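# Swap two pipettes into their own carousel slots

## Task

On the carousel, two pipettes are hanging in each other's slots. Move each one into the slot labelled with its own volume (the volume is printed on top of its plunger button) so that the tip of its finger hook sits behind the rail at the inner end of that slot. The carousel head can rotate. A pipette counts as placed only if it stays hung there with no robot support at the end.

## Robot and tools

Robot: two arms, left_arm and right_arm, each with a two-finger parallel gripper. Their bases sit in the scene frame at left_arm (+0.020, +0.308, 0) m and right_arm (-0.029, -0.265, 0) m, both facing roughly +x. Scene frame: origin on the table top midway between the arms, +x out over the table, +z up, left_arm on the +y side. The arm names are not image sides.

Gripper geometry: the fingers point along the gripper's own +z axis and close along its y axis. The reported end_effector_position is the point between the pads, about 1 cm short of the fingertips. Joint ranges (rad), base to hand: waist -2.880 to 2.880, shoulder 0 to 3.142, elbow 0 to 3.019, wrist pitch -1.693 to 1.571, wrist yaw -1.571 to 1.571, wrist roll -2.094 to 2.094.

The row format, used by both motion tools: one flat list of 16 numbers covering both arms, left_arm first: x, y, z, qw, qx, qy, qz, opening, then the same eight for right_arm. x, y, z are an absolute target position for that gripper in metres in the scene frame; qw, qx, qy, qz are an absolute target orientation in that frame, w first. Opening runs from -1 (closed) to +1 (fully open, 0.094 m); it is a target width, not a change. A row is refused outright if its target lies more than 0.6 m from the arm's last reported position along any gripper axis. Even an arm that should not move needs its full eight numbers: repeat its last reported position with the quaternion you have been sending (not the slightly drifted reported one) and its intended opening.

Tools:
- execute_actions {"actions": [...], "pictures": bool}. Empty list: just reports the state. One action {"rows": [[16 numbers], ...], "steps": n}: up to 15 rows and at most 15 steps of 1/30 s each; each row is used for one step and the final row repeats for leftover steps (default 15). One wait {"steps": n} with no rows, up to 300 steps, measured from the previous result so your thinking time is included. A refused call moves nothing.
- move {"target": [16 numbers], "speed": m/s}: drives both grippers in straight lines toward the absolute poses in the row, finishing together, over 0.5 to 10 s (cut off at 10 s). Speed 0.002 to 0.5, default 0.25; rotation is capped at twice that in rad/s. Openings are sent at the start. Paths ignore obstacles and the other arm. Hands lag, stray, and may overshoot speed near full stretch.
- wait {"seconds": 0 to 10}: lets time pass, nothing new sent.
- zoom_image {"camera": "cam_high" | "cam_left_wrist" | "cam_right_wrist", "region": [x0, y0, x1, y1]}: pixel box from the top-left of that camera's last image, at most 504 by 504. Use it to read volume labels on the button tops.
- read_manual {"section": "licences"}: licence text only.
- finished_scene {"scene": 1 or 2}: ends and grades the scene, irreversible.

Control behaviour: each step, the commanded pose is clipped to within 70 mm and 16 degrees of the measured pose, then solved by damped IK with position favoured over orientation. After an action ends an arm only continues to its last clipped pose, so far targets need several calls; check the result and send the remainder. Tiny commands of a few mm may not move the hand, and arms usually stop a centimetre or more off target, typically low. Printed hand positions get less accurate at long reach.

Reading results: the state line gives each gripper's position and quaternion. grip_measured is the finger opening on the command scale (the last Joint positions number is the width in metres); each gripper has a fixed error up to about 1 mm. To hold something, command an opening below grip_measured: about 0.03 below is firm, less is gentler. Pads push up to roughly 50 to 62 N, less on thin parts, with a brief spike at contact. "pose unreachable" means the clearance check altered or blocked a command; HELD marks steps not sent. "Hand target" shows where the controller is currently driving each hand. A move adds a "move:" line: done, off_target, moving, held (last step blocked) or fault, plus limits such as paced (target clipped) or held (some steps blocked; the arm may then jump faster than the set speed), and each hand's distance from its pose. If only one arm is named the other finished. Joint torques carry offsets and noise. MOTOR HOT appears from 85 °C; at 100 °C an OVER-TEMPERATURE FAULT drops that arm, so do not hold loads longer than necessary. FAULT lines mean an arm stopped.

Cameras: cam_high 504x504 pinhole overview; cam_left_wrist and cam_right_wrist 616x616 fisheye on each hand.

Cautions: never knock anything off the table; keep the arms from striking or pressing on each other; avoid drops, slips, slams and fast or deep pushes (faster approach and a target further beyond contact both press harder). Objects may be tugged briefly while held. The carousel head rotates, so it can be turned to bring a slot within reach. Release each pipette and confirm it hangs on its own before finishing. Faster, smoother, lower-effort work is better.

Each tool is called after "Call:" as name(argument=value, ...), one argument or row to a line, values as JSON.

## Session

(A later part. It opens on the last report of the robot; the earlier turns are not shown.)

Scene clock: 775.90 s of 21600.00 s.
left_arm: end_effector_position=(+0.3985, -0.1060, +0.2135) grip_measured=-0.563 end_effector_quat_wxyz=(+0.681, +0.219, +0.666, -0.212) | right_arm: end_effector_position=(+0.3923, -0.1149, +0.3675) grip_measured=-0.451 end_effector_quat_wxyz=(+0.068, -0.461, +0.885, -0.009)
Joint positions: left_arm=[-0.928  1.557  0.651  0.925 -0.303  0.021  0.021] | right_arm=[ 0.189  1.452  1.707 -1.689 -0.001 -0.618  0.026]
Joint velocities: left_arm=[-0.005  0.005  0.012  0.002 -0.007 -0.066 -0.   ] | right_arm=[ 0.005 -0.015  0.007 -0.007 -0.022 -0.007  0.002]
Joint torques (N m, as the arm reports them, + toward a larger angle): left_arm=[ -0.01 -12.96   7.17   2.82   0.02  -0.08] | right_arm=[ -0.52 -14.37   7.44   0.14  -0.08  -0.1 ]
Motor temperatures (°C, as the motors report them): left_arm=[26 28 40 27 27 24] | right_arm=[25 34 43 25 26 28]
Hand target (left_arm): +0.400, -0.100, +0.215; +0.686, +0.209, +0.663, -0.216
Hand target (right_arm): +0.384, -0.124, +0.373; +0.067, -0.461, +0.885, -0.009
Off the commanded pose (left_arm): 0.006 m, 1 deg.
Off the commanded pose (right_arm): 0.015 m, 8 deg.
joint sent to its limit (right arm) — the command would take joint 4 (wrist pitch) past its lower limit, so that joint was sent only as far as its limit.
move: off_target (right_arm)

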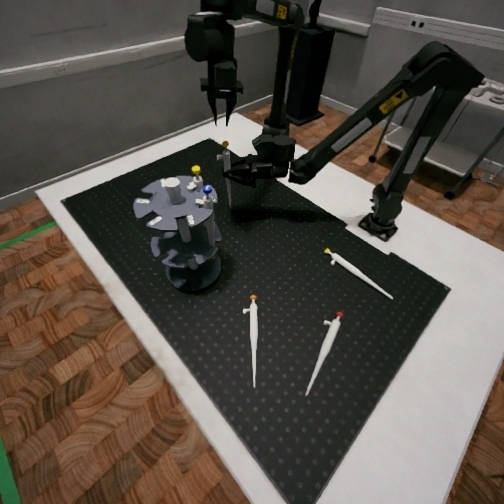

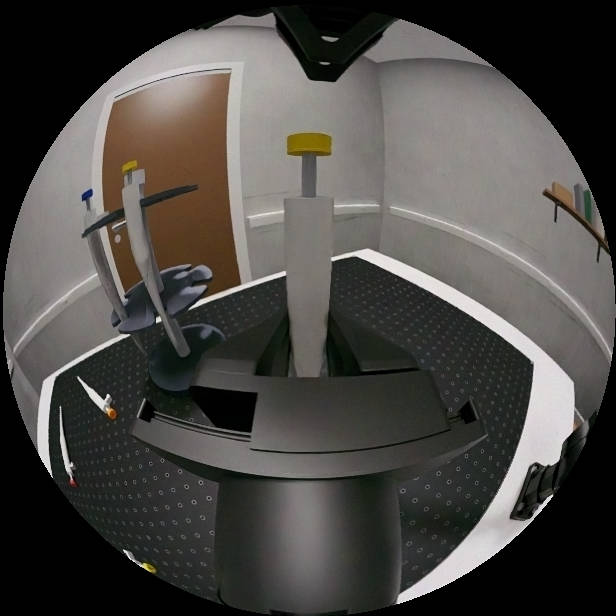

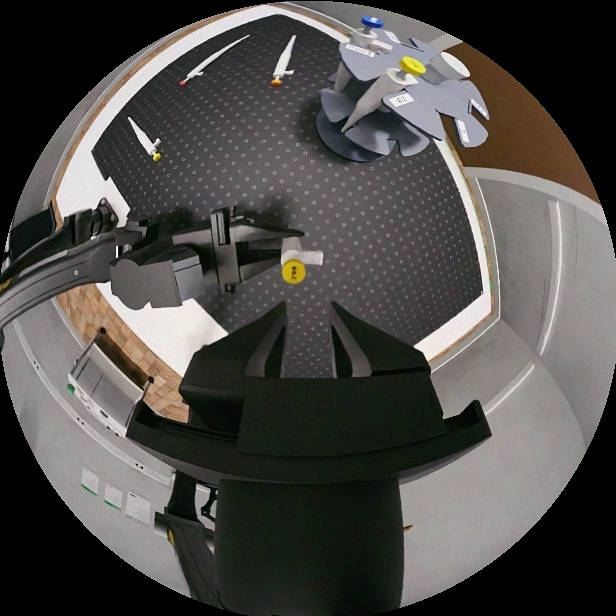

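Call:
move(
  target=[0.42,0.15,0.29,0.7192,0.0898,0.6825,-0.0947,-0.60, 0.42,-0.22,0.34,0.35,-0.35,0.85,0.15,-0.4],
  speed=0.3,
)

Call:
move(
  target=[0.42,0.15,0.29,0.7192,0.0898,0.6825,-0.0947,-0.60, 0.525,-0.05,0.262,0.6702,-0.2634,0.6360,0.2776,-0.2],
  speed=0.25,
)

Scene clock: 784.87 s of 21600.00 s.
left_arm: end_effector_position=(+0.4248, +0.1490, +0.2980) grip_measured=-0.563 end_effector_quat_wxyz=(+0.727, +0.090, +0.675, -0.093) | right_arm: end_effector_position=(+0.4216, -0.2159, +0.3303) grip_measured=-0.401 end_effector_quat_wxyz=(+0.336, -0.349, +0.861, +0.157)
Joint positions: left_arm=[-0.454  0.98   0.42   0.634 -0.188  0.019  0.021] | right_arm=[-0.253  1.215  1.242 -1.076 -0.58  -0.71   0.028]
Joint velocities: left_arm=[ 0.005 -0.005 -0.012 -0.002 -0.037 -0.066  0.001] | right_arm=[-0.015  0.015 -0.002  0.012 -0.066  0.081 -0.002]
Joint torques (N m, as the arm reports them, + toward a larger angle): left_arm=[-0.6  -5.61  9.36  1.46  0.1  -0.01] | right_arm=[ -0.02 -11.25   8.16   2.83  -0.57  -0.07]
Motor temperatures (°C, as the motors report them): left_arm=[26 28 39 27 27 24] | right_arm=[25 34 42 25 26 28]
Hand target (left_arm): +0.422, +0.150, +0.290; +0.719, +0.091, +0.682, -0.094
Hand target (right_arm): +0.420, -0.218, +0.340; +0.353, -0.353, +0.853, +0.148
Off the commanded pose (left_arm): 0.009 m, 1 deg.
Off the commanded pose (right_arm): 0.011 m, 2 deg.
After step 90, 4.37 s passed at rest.
move: off_target (right_arm)

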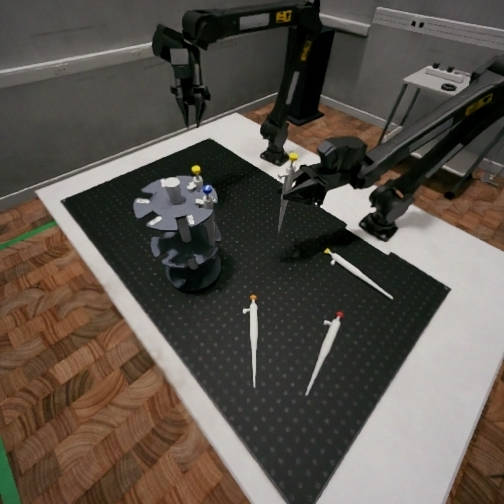

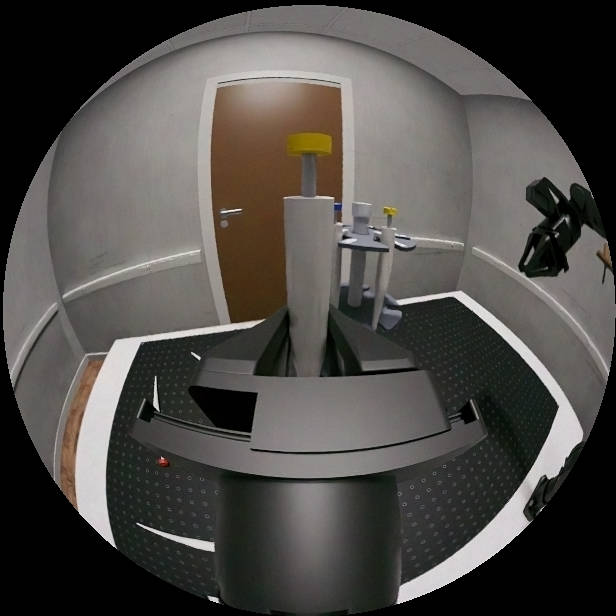

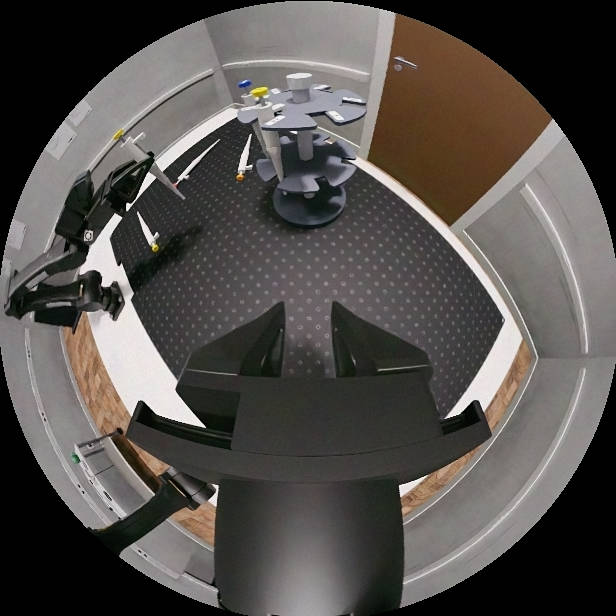

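Scene clock: 787.13 s of 21600.00 s.
left_arm: end_effector_position=(+0.4249, +0.1489, +0.2965) grip_measured=-0.563 end_effector_quat_wxyz=(+0.725, +0.090, +0.677, -0.092) | right_arm: end_effector_position=(+0.5298, -0.0563, +0.2606) grip_measured=-0.201 end_effector_quat_wxyz=(+0.665, -0.267, +0.643, +0.269)
Joint positions: left_arm=[-0.454  0.98   0.42   0.628 -0.188  0.019  0.021] | right_arm=[ 0.047  1.568  0.831  0.773 -0.578  0.01   0.038]
Joint velocities: left_arm=[ 0.005  0.005 -0.012  0.012  0.125 -0.095  0.   ] | right_arm=[ 0.005 -0.005  0.002 -0.007 -0.022 -0.022 -0.001]
Joint torques (N m, as the arm reports them, + toward a larger angle): left_arm=[-1.12 -6.05  9.25  1.34 -0.02 -0.02] | right_arm=[  1.41 -12.36   7.02   3.84   0.12   0.14]
Motor temperatures (°C, as the motors report them): left_arm=[26 28 39 27 27 24] | right_arm=[25 34 41 25 26 28]
Hand target (left_arm): +0.420, +0.150, +0.290; +0.719, +0.090, +0.682, -0.095
Hand target (right_arm): +0.529, -0.052, +0.262; +0.669, -0.266, +0.637, +0.274
Off the commanded pose (left_arm): 0.008 m, 1 deg.
Off the commanded pose (right_arm): 0.008 m, 1 deg.
move: done

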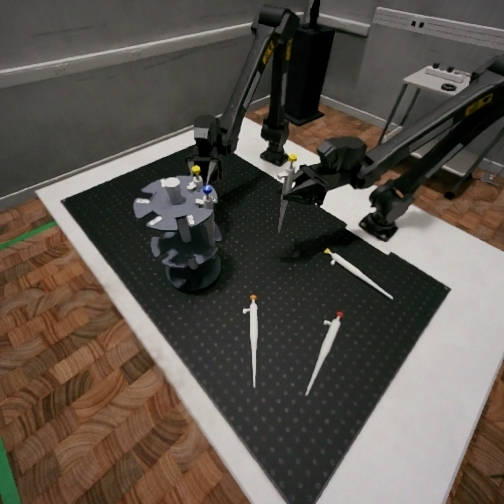

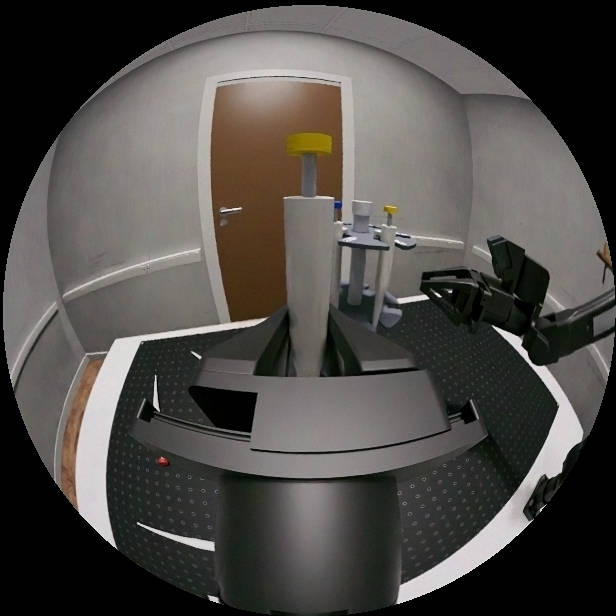

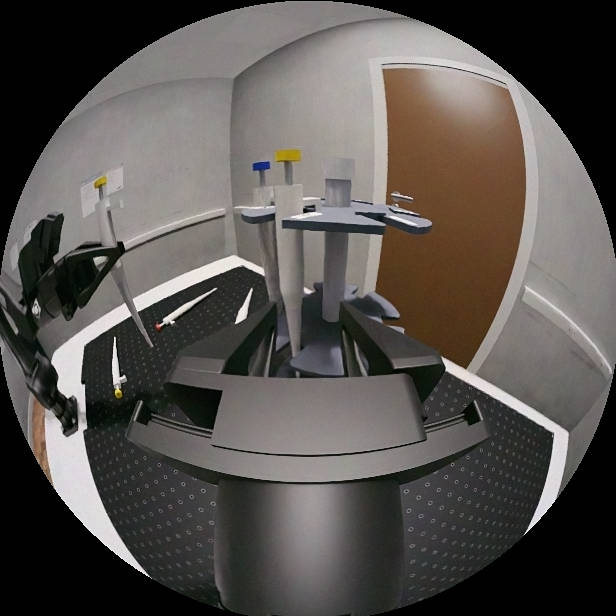

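Call:
move(
  target=[0.42,0.15,0.29,0.7192,0.0898,0.6825,-0.0947,-0.60, 0.577,0.024,0.258,0.6702,-0.2634,0.6360,0.2776,-0.2],
  speed=0.08,
)

Scene clock: 791.57 s of 21600.00 s.
left_arm: end_effector_position=(+0.4249, +0.1489, +0.2965) grip_measured=-0.563 end_effector_quat_wxyz=(+0.725, +0.090, +0.677, -0.092) | right_arm: end_effector_position=(+0.5642, +0.0110, +0.2440) grip_measured=-0.201 end_effector_quat_wxyz=(+0.663, -0.264, +0.646, +0.272)
Joint positions: left_arm=[-0.454  0.98   0.42   0.628 -0.188  0.018  0.021] | right_arm=[ 0.167  1.708  0.964  0.773 -0.456  0.014  0.038]
Joint velocities: left_arm=[ 0.005  0.005 -0.007  0.017  0.007  0.007  0.   ] | right_arm=[-0.015 -0.015 -0.007  0.017 -0.007 -0.007 -0.   ]
Joint torques (N m, as the arm reports them, + toward a larger angle): left_arm=[-1.07 -6.13  9.31  1.38  0.   -0.06] | right_arm=[  1.7  -13.25  11.19   2.12   0.1    0.15]
Motor temperatures (°C, as the motors report them): left_arm=[26 28 39 27 27 24] | right_arm=[25 33 41 25 26 28]
Hand target (left_arm): +0.420, +0.150, +0.290; +0.719, +0.090, +0.682, -0.095
Hand target (right_arm): +0.576, +0.023, +0.259; +0.670, -0.263, +0.636, +0.278
Off the commanded pose (left_arm): 0.008 m, 1 deg.
Off the commanded pose (right_arm): 0.023 m, 2 deg.
move: off_target (right_arm)

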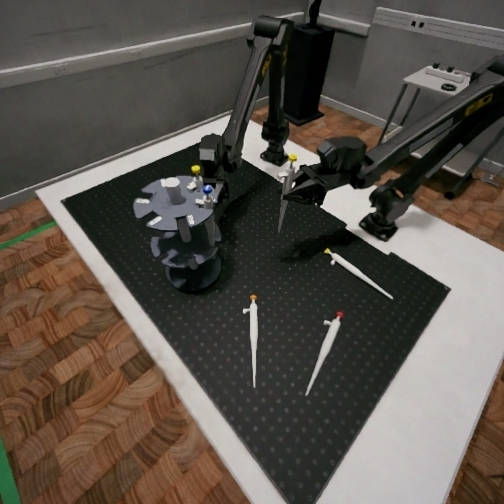

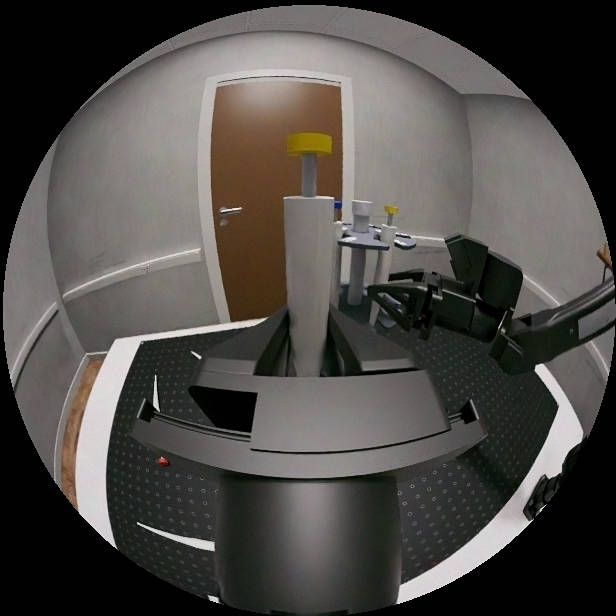

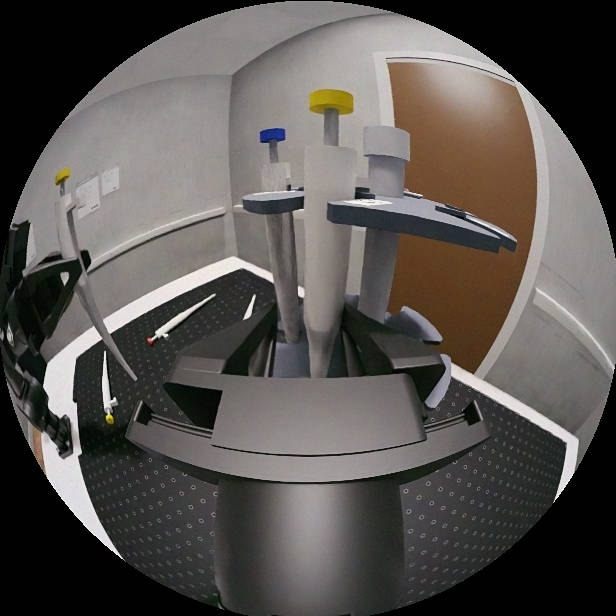

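Call:
move(
  target=[0.42,0.15,0.29,0.7192,0.0898,0.6825,-0.0947,-0.60, 0.675,-0.068,0.26,0.6702,-0.2634,0.6360,0.2776,-0.2],
  speed=0.04,
)

Call:
zoom_image(
  camera="cam_high",
  region=[120, 150, 240, 250],
)

Scene clock: 799.20 s of 21600.00 s.
left_arm: end_effector_position=(+0.4249, +0.1489, +0.2965) grip_measured=-0.563 end_effector_quat_wxyz=(+0.725, +0.090, +0.677, -0.092) | right_arm: end_effector_position=(+0.6545, -0.0616, +0.2498) grip_measured=-0.201 end_effector_quat_wxyz=(+0.664, -0.269, +0.640, +0.279)
Joint positions: left_arm=[-0.454  0.98   0.42   0.628 -0.188  0.018  0.021] | right_arm=[-0.01   1.856  1.195  0.707 -0.651  0.027  0.038]
Joint velocities: left_arm=[-0.024 -0.015 -0.007 -0.012  0.051 -0.037  0.001] | right_arm=[ 0.005  0.005  0.002 -0.007 -0.007  0.022  0.   ]
Joint torques (N m, as the arm reports them, + toward a larger angle): left_arm=[-1.13 -6.34  9.26  1.23 -0.01 -0.07] | right_arm=[ -0.15 -15.82  11.77   1.52  -0.17   0.15]
Motor temperatures (°C, as the motors report them): left_arm=[26 28 39 27 27 24] | right_arm=[25 33 43 25 26 28]
Hand target (left_arm): +0.420, +0.150, +0.290; +0.719, +0.090, +0.682, -0.095
Hand target (right_arm): +0.673, -0.069, +0.261; +0.670, -0.263, +0.636, +0.277
Off the commanded pose (left_arm): 0.008 m, 1 deg.
Off the commanded pose (right_arm): 0.024 m, 1 deg.
After step 90, 0.87 s passed at rest.
move: off_target (right_arm)

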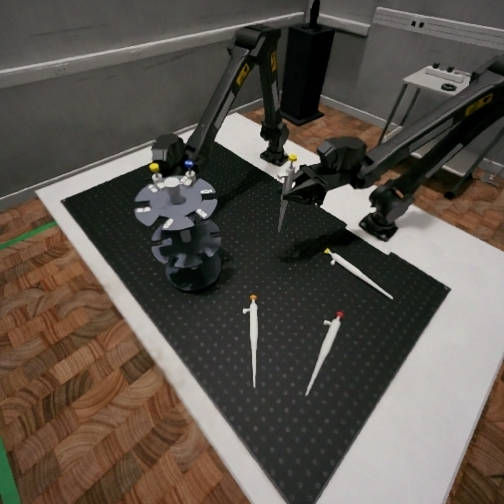

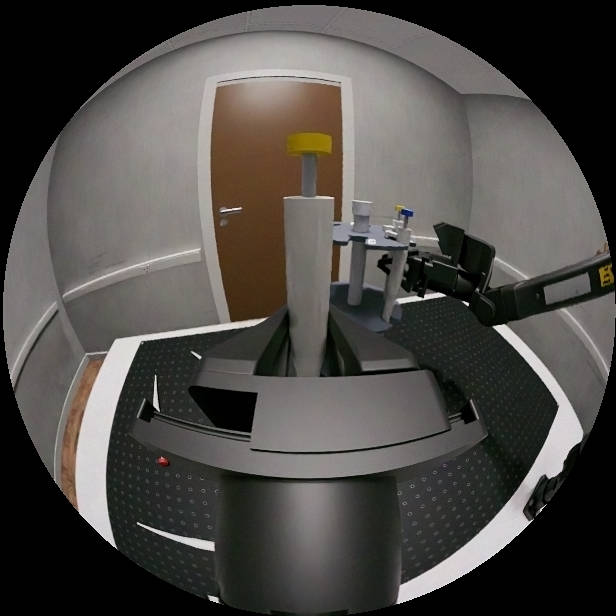

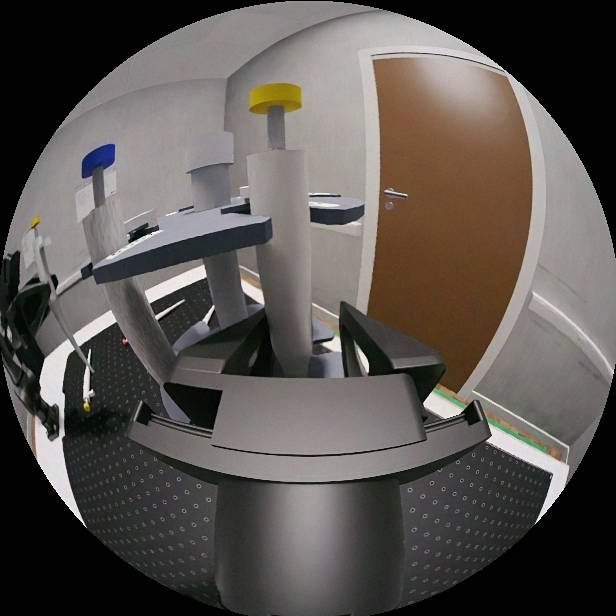

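Region (120, 150, 240, 250) of cam_high's 504x504 image, scaled by 4.200, with more detail than that image has.

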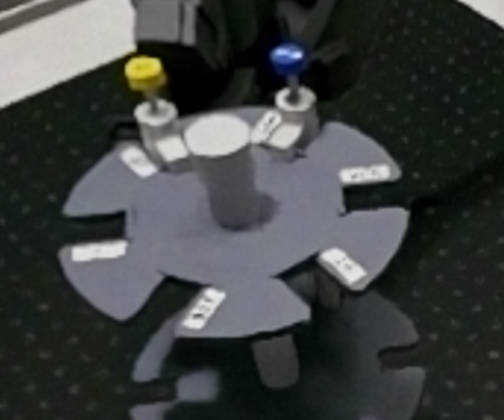

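Call:
move(
  target=[0.535,0.066,0.293,0.6958,0.1763,0.6720,-0.1826,-0.60, 0.675,-0.068,0.26,0.6702,-0.2634,0.6360,0.2776,-0.2],
  speed=0.15,
)

Scene clock: 804.37 s of 21600.00 s.
left_arm: end_effector_position=(+0.5171, +0.0673, +0.2608) grip_measured=-0.563 end_effector_quat_wxyz=(+0.671, +0.186, +0.696, -0.177) | right_arm: end_effector_position=(+0.6545, -0.0616, +0.2495) grip_measured=-0.201 end_effector_quat_wxyz=(+0.664, -0.269, +0.640, +0.279)
Joint positions: left_arm=[-0.426  1.372  0.675  0.66   0.1    0.007  0.021] | right_arm=[-0.01   1.857  1.195  0.707 -0.651  0.028  0.038]
Joint velocities: left_arm=[-0.005 -0.005 -0.002 -0.002  0.007 -0.066 -0.   ] | right_arm=[ 0.005 -0.005 -0.017  0.002 -0.007 -0.022 -0.   ]
Joint torques (N m, as the arm reports them, + toward a larger angle): left_arm=[  0.27 -10.86  15.01   2.38   0.1   -0.07] | right_arm=[ -0.15 -15.54  11.84   1.45  -0.15   0.16]
Motor temperatures (°C, as the motors report them): left_arm=[26 28 39 27 27 24] | right_arm=[25 34 43 25 26 28]
Hand target (left_arm): +0.532, +0.065, +0.293; +0.696, +0.177, +0.672, -0.182
Hand target (right_arm): +0.673, -0.069, +0.260; +0.670, -0.263, +0.636, +0.277
Off the commanded pose (left_arm): 0.037 m, 4 deg.
Off the commanded pose (right_arm): 0.024 m, 1 deg.
After step 90, 0.87 s passed at rest.
move: off_target (left_arm, right_arm)

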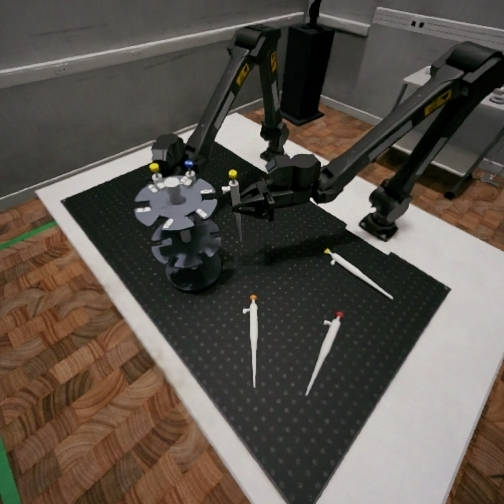

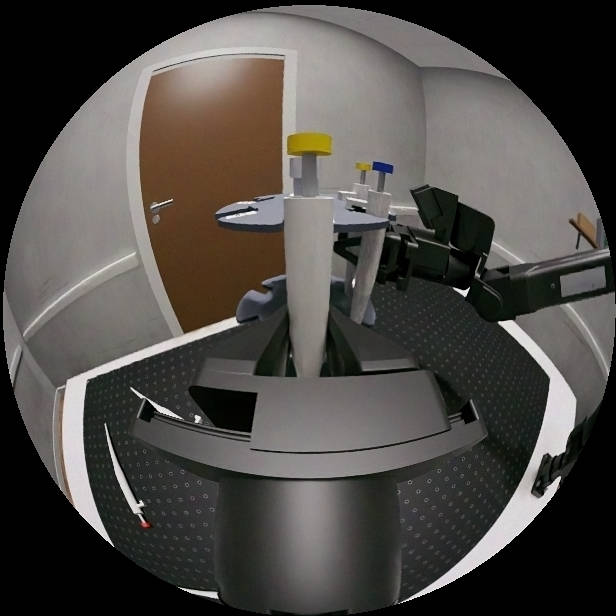

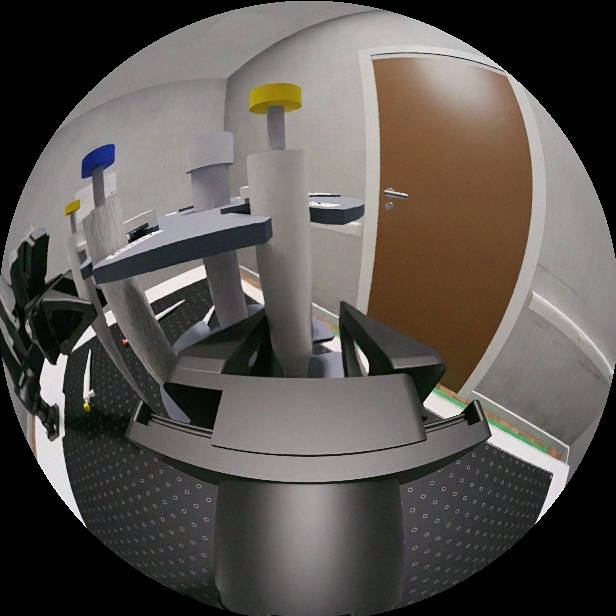

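Call:
move(
  target=[0.548,0.064,0.308,0.7074,0.1731,0.6597,-0.1856,-0.60, 0.675,-0.068,0.26,0.6702,-0.2634,0.6360,0.2776,-0.2],
  speed=0.05,
)

Scene clock: 808.93 s of 21600.00 s.
left_arm: end_effector_position=(+0.5299, +0.0665, +0.2785) grip_measured=-0.563 end_effector_quat_wxyz=(+0.684, +0.181, +0.683, -0.181) | right_arm: end_effector_position=(+0.6545, -0.0616, +0.2495) grip_measured=-0.201 end_effector_quat_wxyz=(+0.664, -0.269, +0.640, +0.279)
Joint positions: left_arm=[-0.415  1.386  0.716  0.671  0.11   0.     0.021] | right_arm=[-0.01   1.857  1.195  0.707 -0.651  0.028  0.038]
Joint velocities: left_arm=[-0.005  0.015  0.002 -0.012 -0.066 -0.051  0.001] | right_arm=[ 0.005 -0.015 -0.022 -0.007  0.022 -0.022 -0.001]
Joint torques (N m, as the arm reports them, + toward a larger angle): left_arm=[  0.3  -10.98  15.61   2.61   0.1   -0.01] | right_arm=[ -0.46 -15.55  11.94   1.56  -0.12   0.15]
Motor temperatures (°C, as the motors report them): left_arm=[26 28 40 27 27 24] | right_arm=[25 34 44 25 26 28]
Hand target (left_arm): +0.545, +0.065, +0.308; +0.707, +0.173, +0.660, -0.186
Hand target (right_arm): +0.673, -0.069, +0.260; +0.670, -0.263, +0.636, +0.277
Off the commanded pose (left_arm): 0.035 m, 4 deg.
Off the commanded pose (right_arm): 0.024 m, 1 deg.
After step 90, 0.10 s passed at rest.
move: off_target (left_arm, right_arm)

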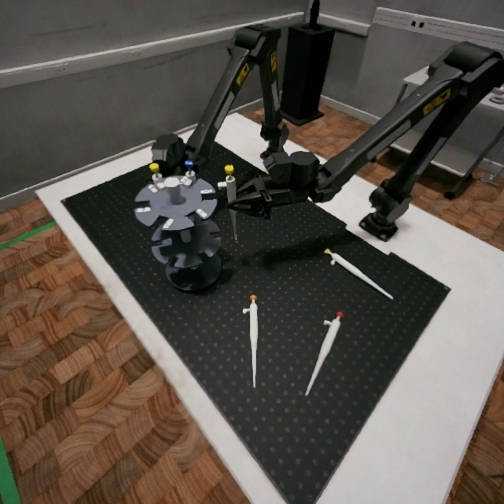

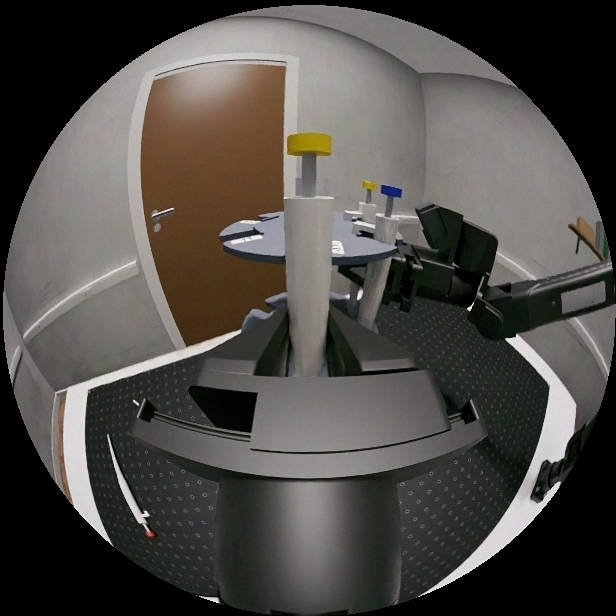

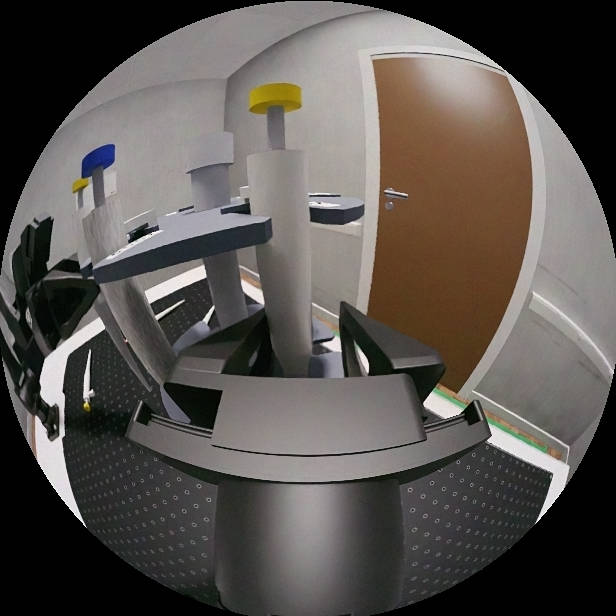

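Call:
execute_actions(
  actions=[],
)

Scene clock: 820.77 s of 21600.00 s.
left_arm: end_effector_position=(+0.5300, +0.0664, +0.2781) grip_measured=-0.563 end_effector_quat_wxyz=(+0.684, +0.181, +0.683, -0.181) | right_arm: end_effector_position=(+0.6545, -0.0616, +0.2495) grip_measured=-0.201 end_effector_quat_wxyz=(+0.664, -0.269, +0.640, +0.279)
Joint positions: left_arm=[-0.415  1.386  0.716  0.671  0.11  -0.     0.021] | right_arm=[-0.01   1.857  1.195  0.707 -0.651  0.028  0.038]
Joint velocities: left_arm=[-0.015 -0.005  0.012 -0.007 -0.066  0.022 -0.001] | right_arm=[-0.015 -0.005 -0.037 -0.012  0.007 -0.051  0.   ]
Joint torques (N m, as the arm reports them, + toward a larger angle): left_arm=[  0.08 -10.15  15.5    2.76   0.1   -0.04] | right_arm=[ -0.36 -15.41  11.86   1.62  -0.15   0.16]
Motor temperatures (°C, as the motors report them): left_arm=[26 28 42 27 27 24] | right_arm=[25 34 45 25 26 28]
Hand target (left_arm): +0.546, +0.065, +0.308; +0.707, +0.173, +0.660, -0.186
Hand target (right_arm): +0.673, -0.069, +0.260; +0.670, -0.263, +0.636, +0.277
Off the commanded pose (left_arm): 0.035 m, 4 deg.
Off the commanded pose (right_arm): 0.024 m, 1 deg.
Steps of this call (steps 1 to 90: nothing new was sent; then 8.83 s passed at rest). Readings (end_effector_position):
1: left_arm (+0.5299, +0.0665, +0.2783) | right_arm (+0.6545, -0.0616, +0.2495)
2: left_arm (+0.5299, +0.0665, +0.2783) | right_arm (+0.6545, -0.0616, +0.2495)
4: left_arm (+0.5300, +0.0664, +0.2781) | right_arm (+0.6545, -0.0616, +0.2495)
8: left_arm (+0.5300, +0.0664, +0.2781) | right_arm (+0.6545, -0.0616, +0.2495)
90: the state above

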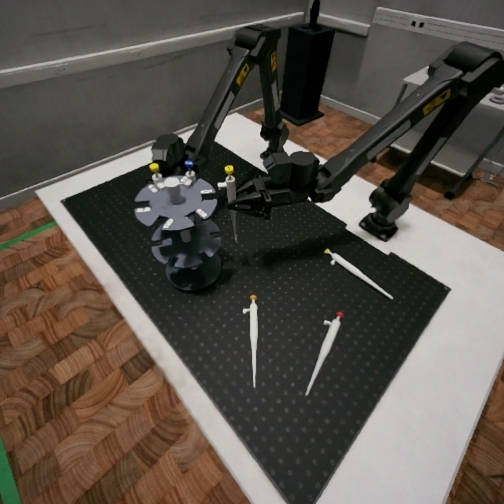

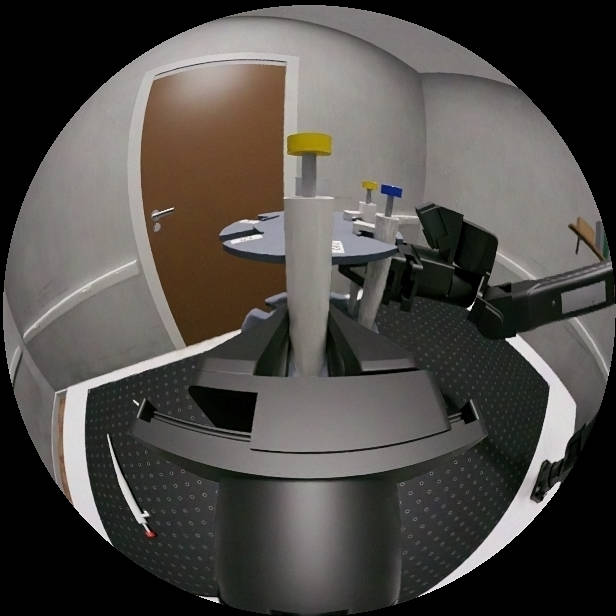

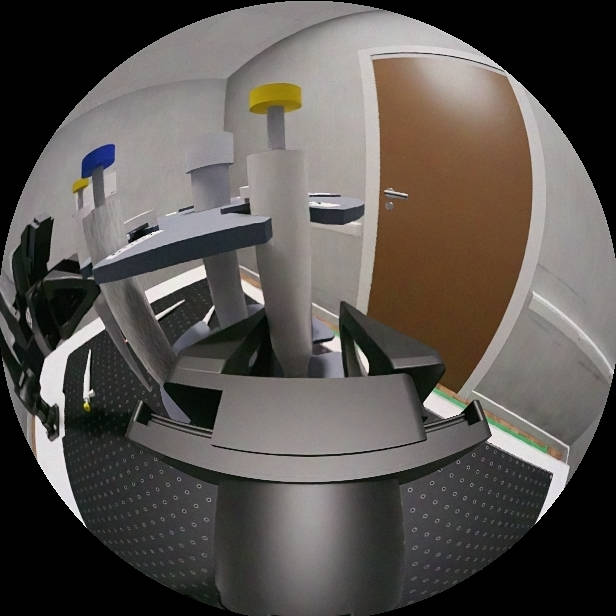

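Call:
move(
  target=[0.598,0.033,0.302,0.7074,0.1731,0.6597,-0.1856,-0.60,0.675,-0.068,0.26,0.6702,-0.2634,0.6360,0.2776,-0.2],
  speed=0.03,
)

Scene clock: 825.50 s of 21600.00 s.
left_arm: end_effector_position=(+0.5797, +0.0397, +0.2716) grip_measured=-0.563 end_effector_quat_wxyz=(+0.682, +0.182, +0.685, -0.182) | right_arm: end_effector_position=(+0.6542, -0.0613, +0.2495) grip_measured=-0.201 end_effector_quat_wxyz=(+0.663, -0.270, +0.640, +0.280)
Joint positions: left_arm=[-0.425  1.537  0.861  0.672  0.101 -0.     0.021] | right_arm=[-0.01   1.857  1.195  0.707 -0.654  0.028  0.038]
Joint velocities: left_arm=[ 0.005 -0.015  0.002 -0.012 -0.051  0.022  0.   ] | right_arm=[-0.005 -0.005  0.002 -0.027 -0.022  0.037  0.   ]
Joint torques (N m, as the arm reports them, + toward a larger angle): left_arm=[ -0.7  -13.15  15.77   2.75  -0.31  -0.01] | right_arm=[ -0.81 -15.48  11.77   1.5   -0.06   0.16]
Motor temperatures (°C, as the motors report them): left_arm=[26 28 43 27 27 24] | right_arm=[25 34 45 25 26 28]
Hand target (left_arm): +0.595, +0.033, +0.302; +0.707, +0.173, +0.660, -0.186
Hand target (right_arm): +0.673, -0.069, +0.260; +0.670, -0.263, +0.636, +0.277
Off the commanded pose (left_arm): 0.036 m, 4 deg.
Off the commanded pose (right_arm): 0.024 m, 1 deg.
move: off_target (left_arm, right_arm)

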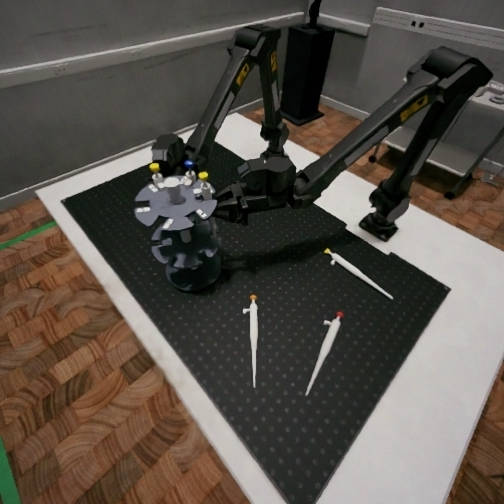

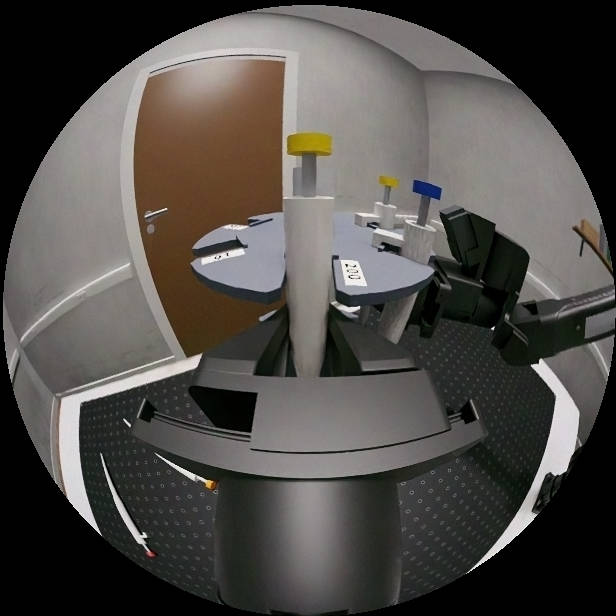

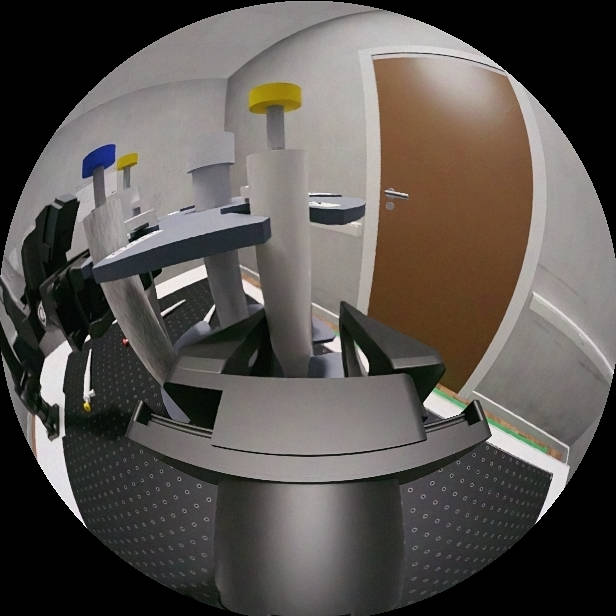

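Call:
zoom_image(
  camera="cam_high",
  region=[120, 150, 260, 240],
)

Region (120, 150, 260, 240) of cam_high's 504x504 image, scaled by 3.600, with more detail than that image has; it fills the top 324 rows of this view, and the rest is white.

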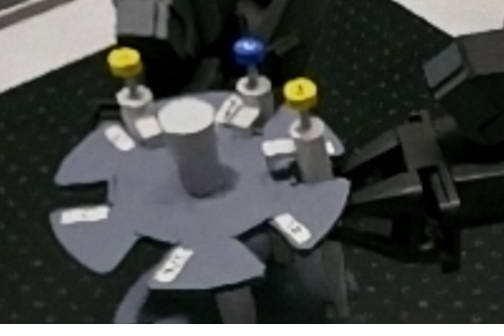

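Call:
move(
  target=[0.606,0.029,0.303,0.7074,0.1731,0.6597,-0.1856,-0.60,0.675,-0.068,0.26,0.6702,-0.2634,0.6360,0.2776,-0.2],
  speed=0.02,
)

Scene clock: 830.43 s of 21600.00 s.
left_arm: end_effector_position=(+0.5860, +0.0373, +0.2712) grip_measured=-0.563 end_effector_quat_wxyz=(+0.683, +0.181, +0.684, -0.181) | right_arm: end_effector_position=(+0.6543, -0.0613, +0.2487) grip_measured=-0.201 end_effector_quat_wxyz=(+0.663, -0.269, +0.640, +0.280)
Joint positions: left_arm=[-0.426  1.553  0.879  0.672  0.098 -0.     0.021] | right_arm=[-0.01   1.858  1.195  0.707 -0.654  0.028  0.038]
Joint velocities: left_arm=[ 0.005 -0.005  0.007 -0.007  0.007 -0.022  0.   ] | right_arm=[-0.005 -0.005 -0.002  0.002 -0.066 -0.095 -0.001]
Joint torques (N m, as the arm reports them, + toward a larger angle): left_arm=[ -0.57 -13.3   16.37   2.56  -0.17  -0.05] | right_arm=[ -0.22 -15.26  11.72   1.58  -0.06   0.15]
Motor temperatures (°C, as the motors report them): left_arm=[26 28 43 27 27 24] | right_arm=[25 34 45 25 26 28]
Hand target (left_arm): +0.603, +0.030, +0.303; +0.707, +0.173, +0.660, -0.186
Hand target (right_arm): +0.673, -0.069, +0.260; +0.670, -0.263, +0.636, +0.277
Off the commanded pose (left_arm): 0.038 m, 4 deg.
Off the commanded pose (right_arm): 0.024 m, 1 deg.
move: off_target (left_arm, right_arm)

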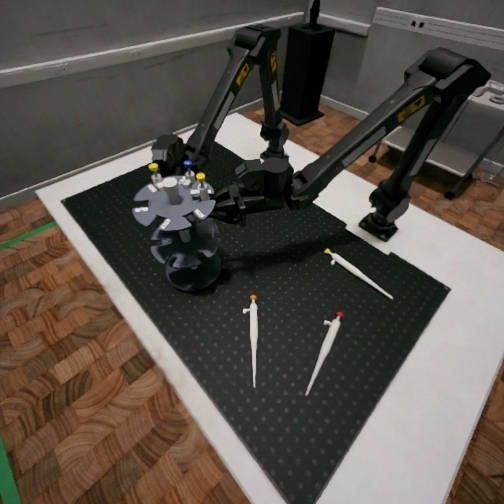

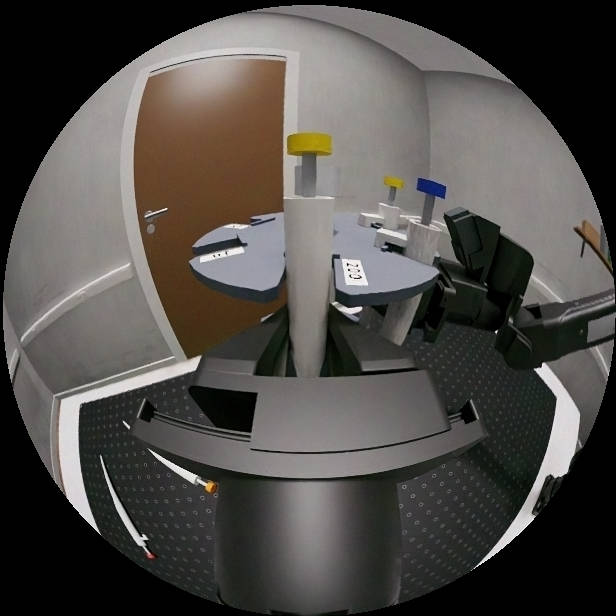

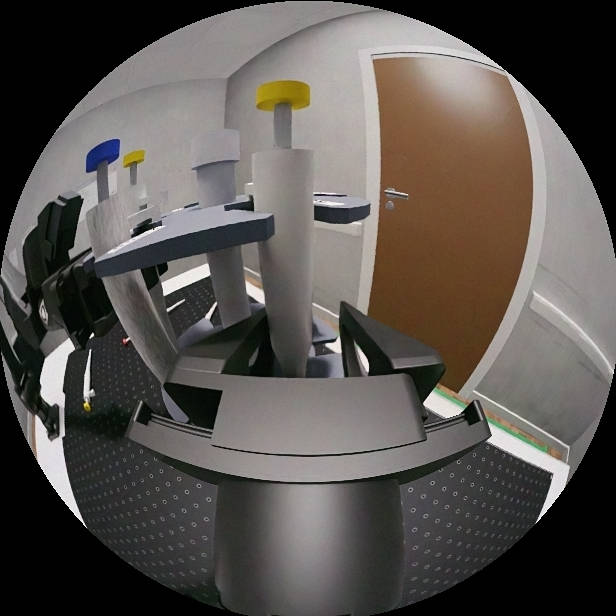

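Call:
move(
  target=[0.601,0.031,0.262,0.7074,0.1731,0.6597,-0.1856,-0.60,0.675,-0.068,0.26,0.6702,-0.2634,0.6360,0.2776,-0.2],
  speed=0.02,
)

Scene clock: 834.10 s of 21600.00 s.
left_arm: end_effector_position=(+0.5923, +0.0347, +0.2670) grip_measured=-0.563 end_effector_quat_wxyz=(+0.705, +0.176, +0.662, -0.184) | right_arm: end_effector_position=(+0.6543, -0.0613, +0.2487) grip_measured=-0.201 end_effector_quat_wxyz=(+0.663, -0.269, +0.640, +0.280)
Joint positions: left_arm=[-0.426  1.608  0.879  0.791  0.096 -0.001  0.021] | right_arm=[-0.01   1.858  1.195  0.707 -0.654  0.028  0.038]
Joint velocities: left_arm=[-0.005  0.005 -0.012 -0.012  0.007 -0.007  0.   ] | right_arm=[-0.005  0.005  0.002 -0.007  0.007  0.066 -0.001]
Joint torques (N m, as the arm reports them, + toward a larger angle): left_arm=[ -0.74 -12.48  11.49   2.5   -0.13  -0.02] | right_arm=[ -0.3  -16.03  11.78   1.64  -0.04   0.18]
Motor temperatures (°C, as the motors report them): left_arm=[26 28 43 27 27 24] | right_arm=[25 34 45 25 26 28]
Hand target (left_arm): +0.600, +0.031, +0.262; +0.707, +0.173, +0.660, -0.186
Hand target (right_arm): +0.673, -0.069, +0.260; +0.670, -0.263, +0.636, +0.277
Off the commanded pose (left_arm): 0.011 m, 1 deg.
Off the commanded pose (right_arm): 0.024 m, 1 deg.
move: off_target (left_arm, right_arm)

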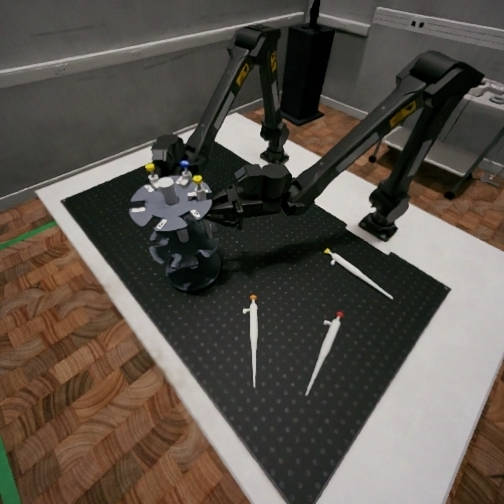

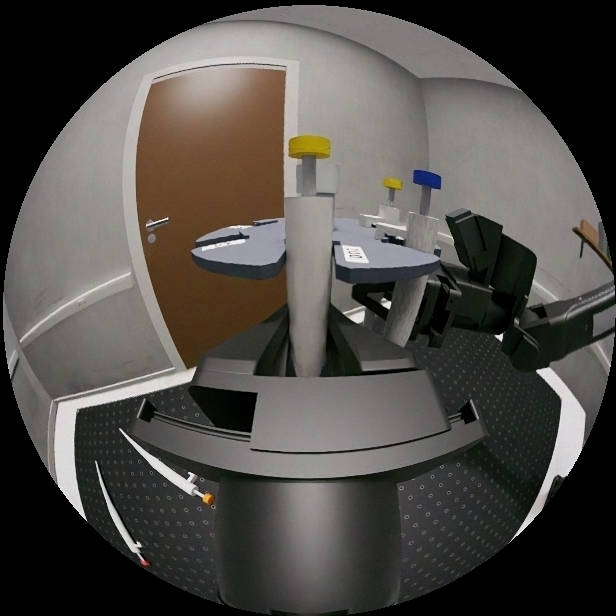

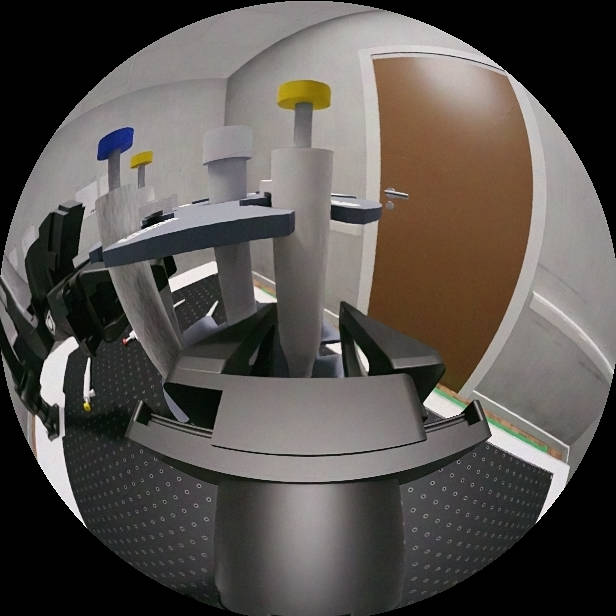

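Call:
move(
  target=[0.585,0.039,0.247,0.684,0.180,0.684,-0.180,-0.60,0.675,-0.068,0.26,0.6702,-0.2634,0.6360,0.2776,-0.2],
  speed=0.02,
)

Scene clock: 837.97 s of 21600.00 s.
left_arm: end_effector_position=(+0.5876, +0.0368, +0.2623) grip_measured=-0.563 end_effector_quat_wxyz=(+0.698, +0.177, +0.669, -0.183) | right_arm: end_effector_position=(+0.6543, -0.0613, +0.2487) grip_measured=-0.201 end_effector_quat_wxyz=(+0.663, -0.269, +0.640, +0.280)
Joint positions: left_arm=[-0.426  1.596  0.864  0.774  0.096 -0.001  0.021] | right_arm=[-0.01   1.858  1.195  0.707 -0.654  0.028  0.038]
Joint velocities: left_arm=[-0.015  0.005 -0.012 -0.007 -0.037  0.051 -0.001] | right_arm=[ 0.005  0.005  0.012  0.002 -0.066 -0.007  0.001]
Joint torques (N m, as the arm reports them, + toward a larger angle): left_arm=[ -0.65 -14.97   8.29   0.79   0.01   0.05] | right_arm=[ -0.35 -16.06  11.91   1.56  -0.02   0.17]
Motor temperatures (°C, as the motors report them): left_arm=[26 28 42 27 27 24] | right_arm=[25 34 45 25 26 28]
Hand target (left_arm): +0.585, +0.039, +0.247; +0.684, +0.180, +0.684, -0.180
Hand target (right_arm): +0.673, -0.069, +0.260; +0.670, -0.263, +0.636, +0.277
Off the commanded pose (left_arm): 0.016 m, 2 deg.
Off the commanded pose (right_arm): 0.024 m, 1 deg.
move: off_target (left_arm, right_arm)

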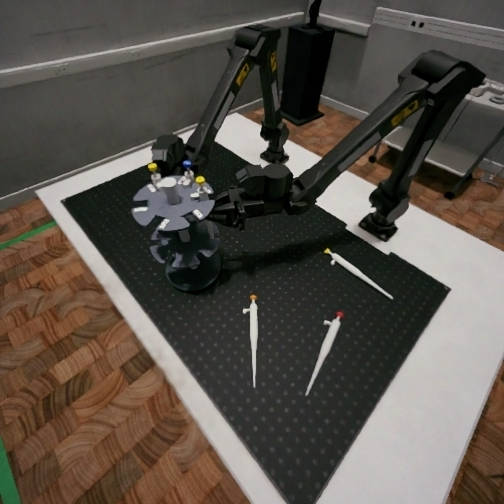

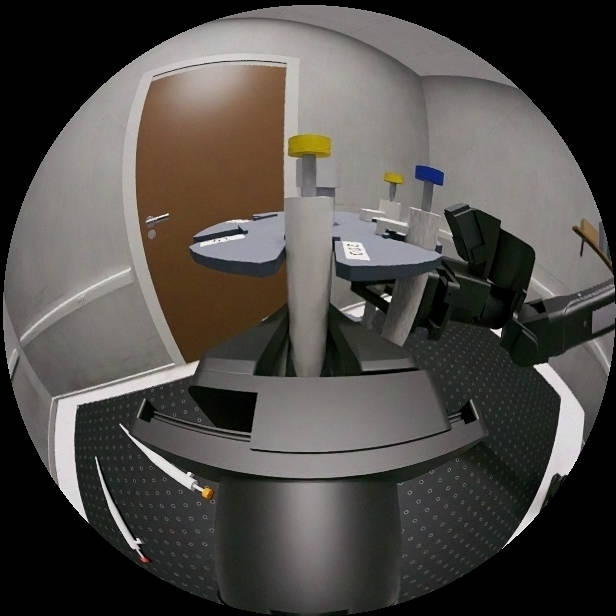

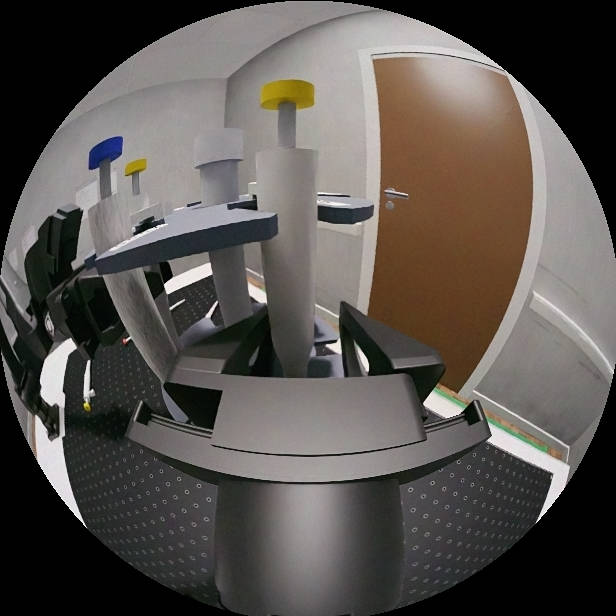

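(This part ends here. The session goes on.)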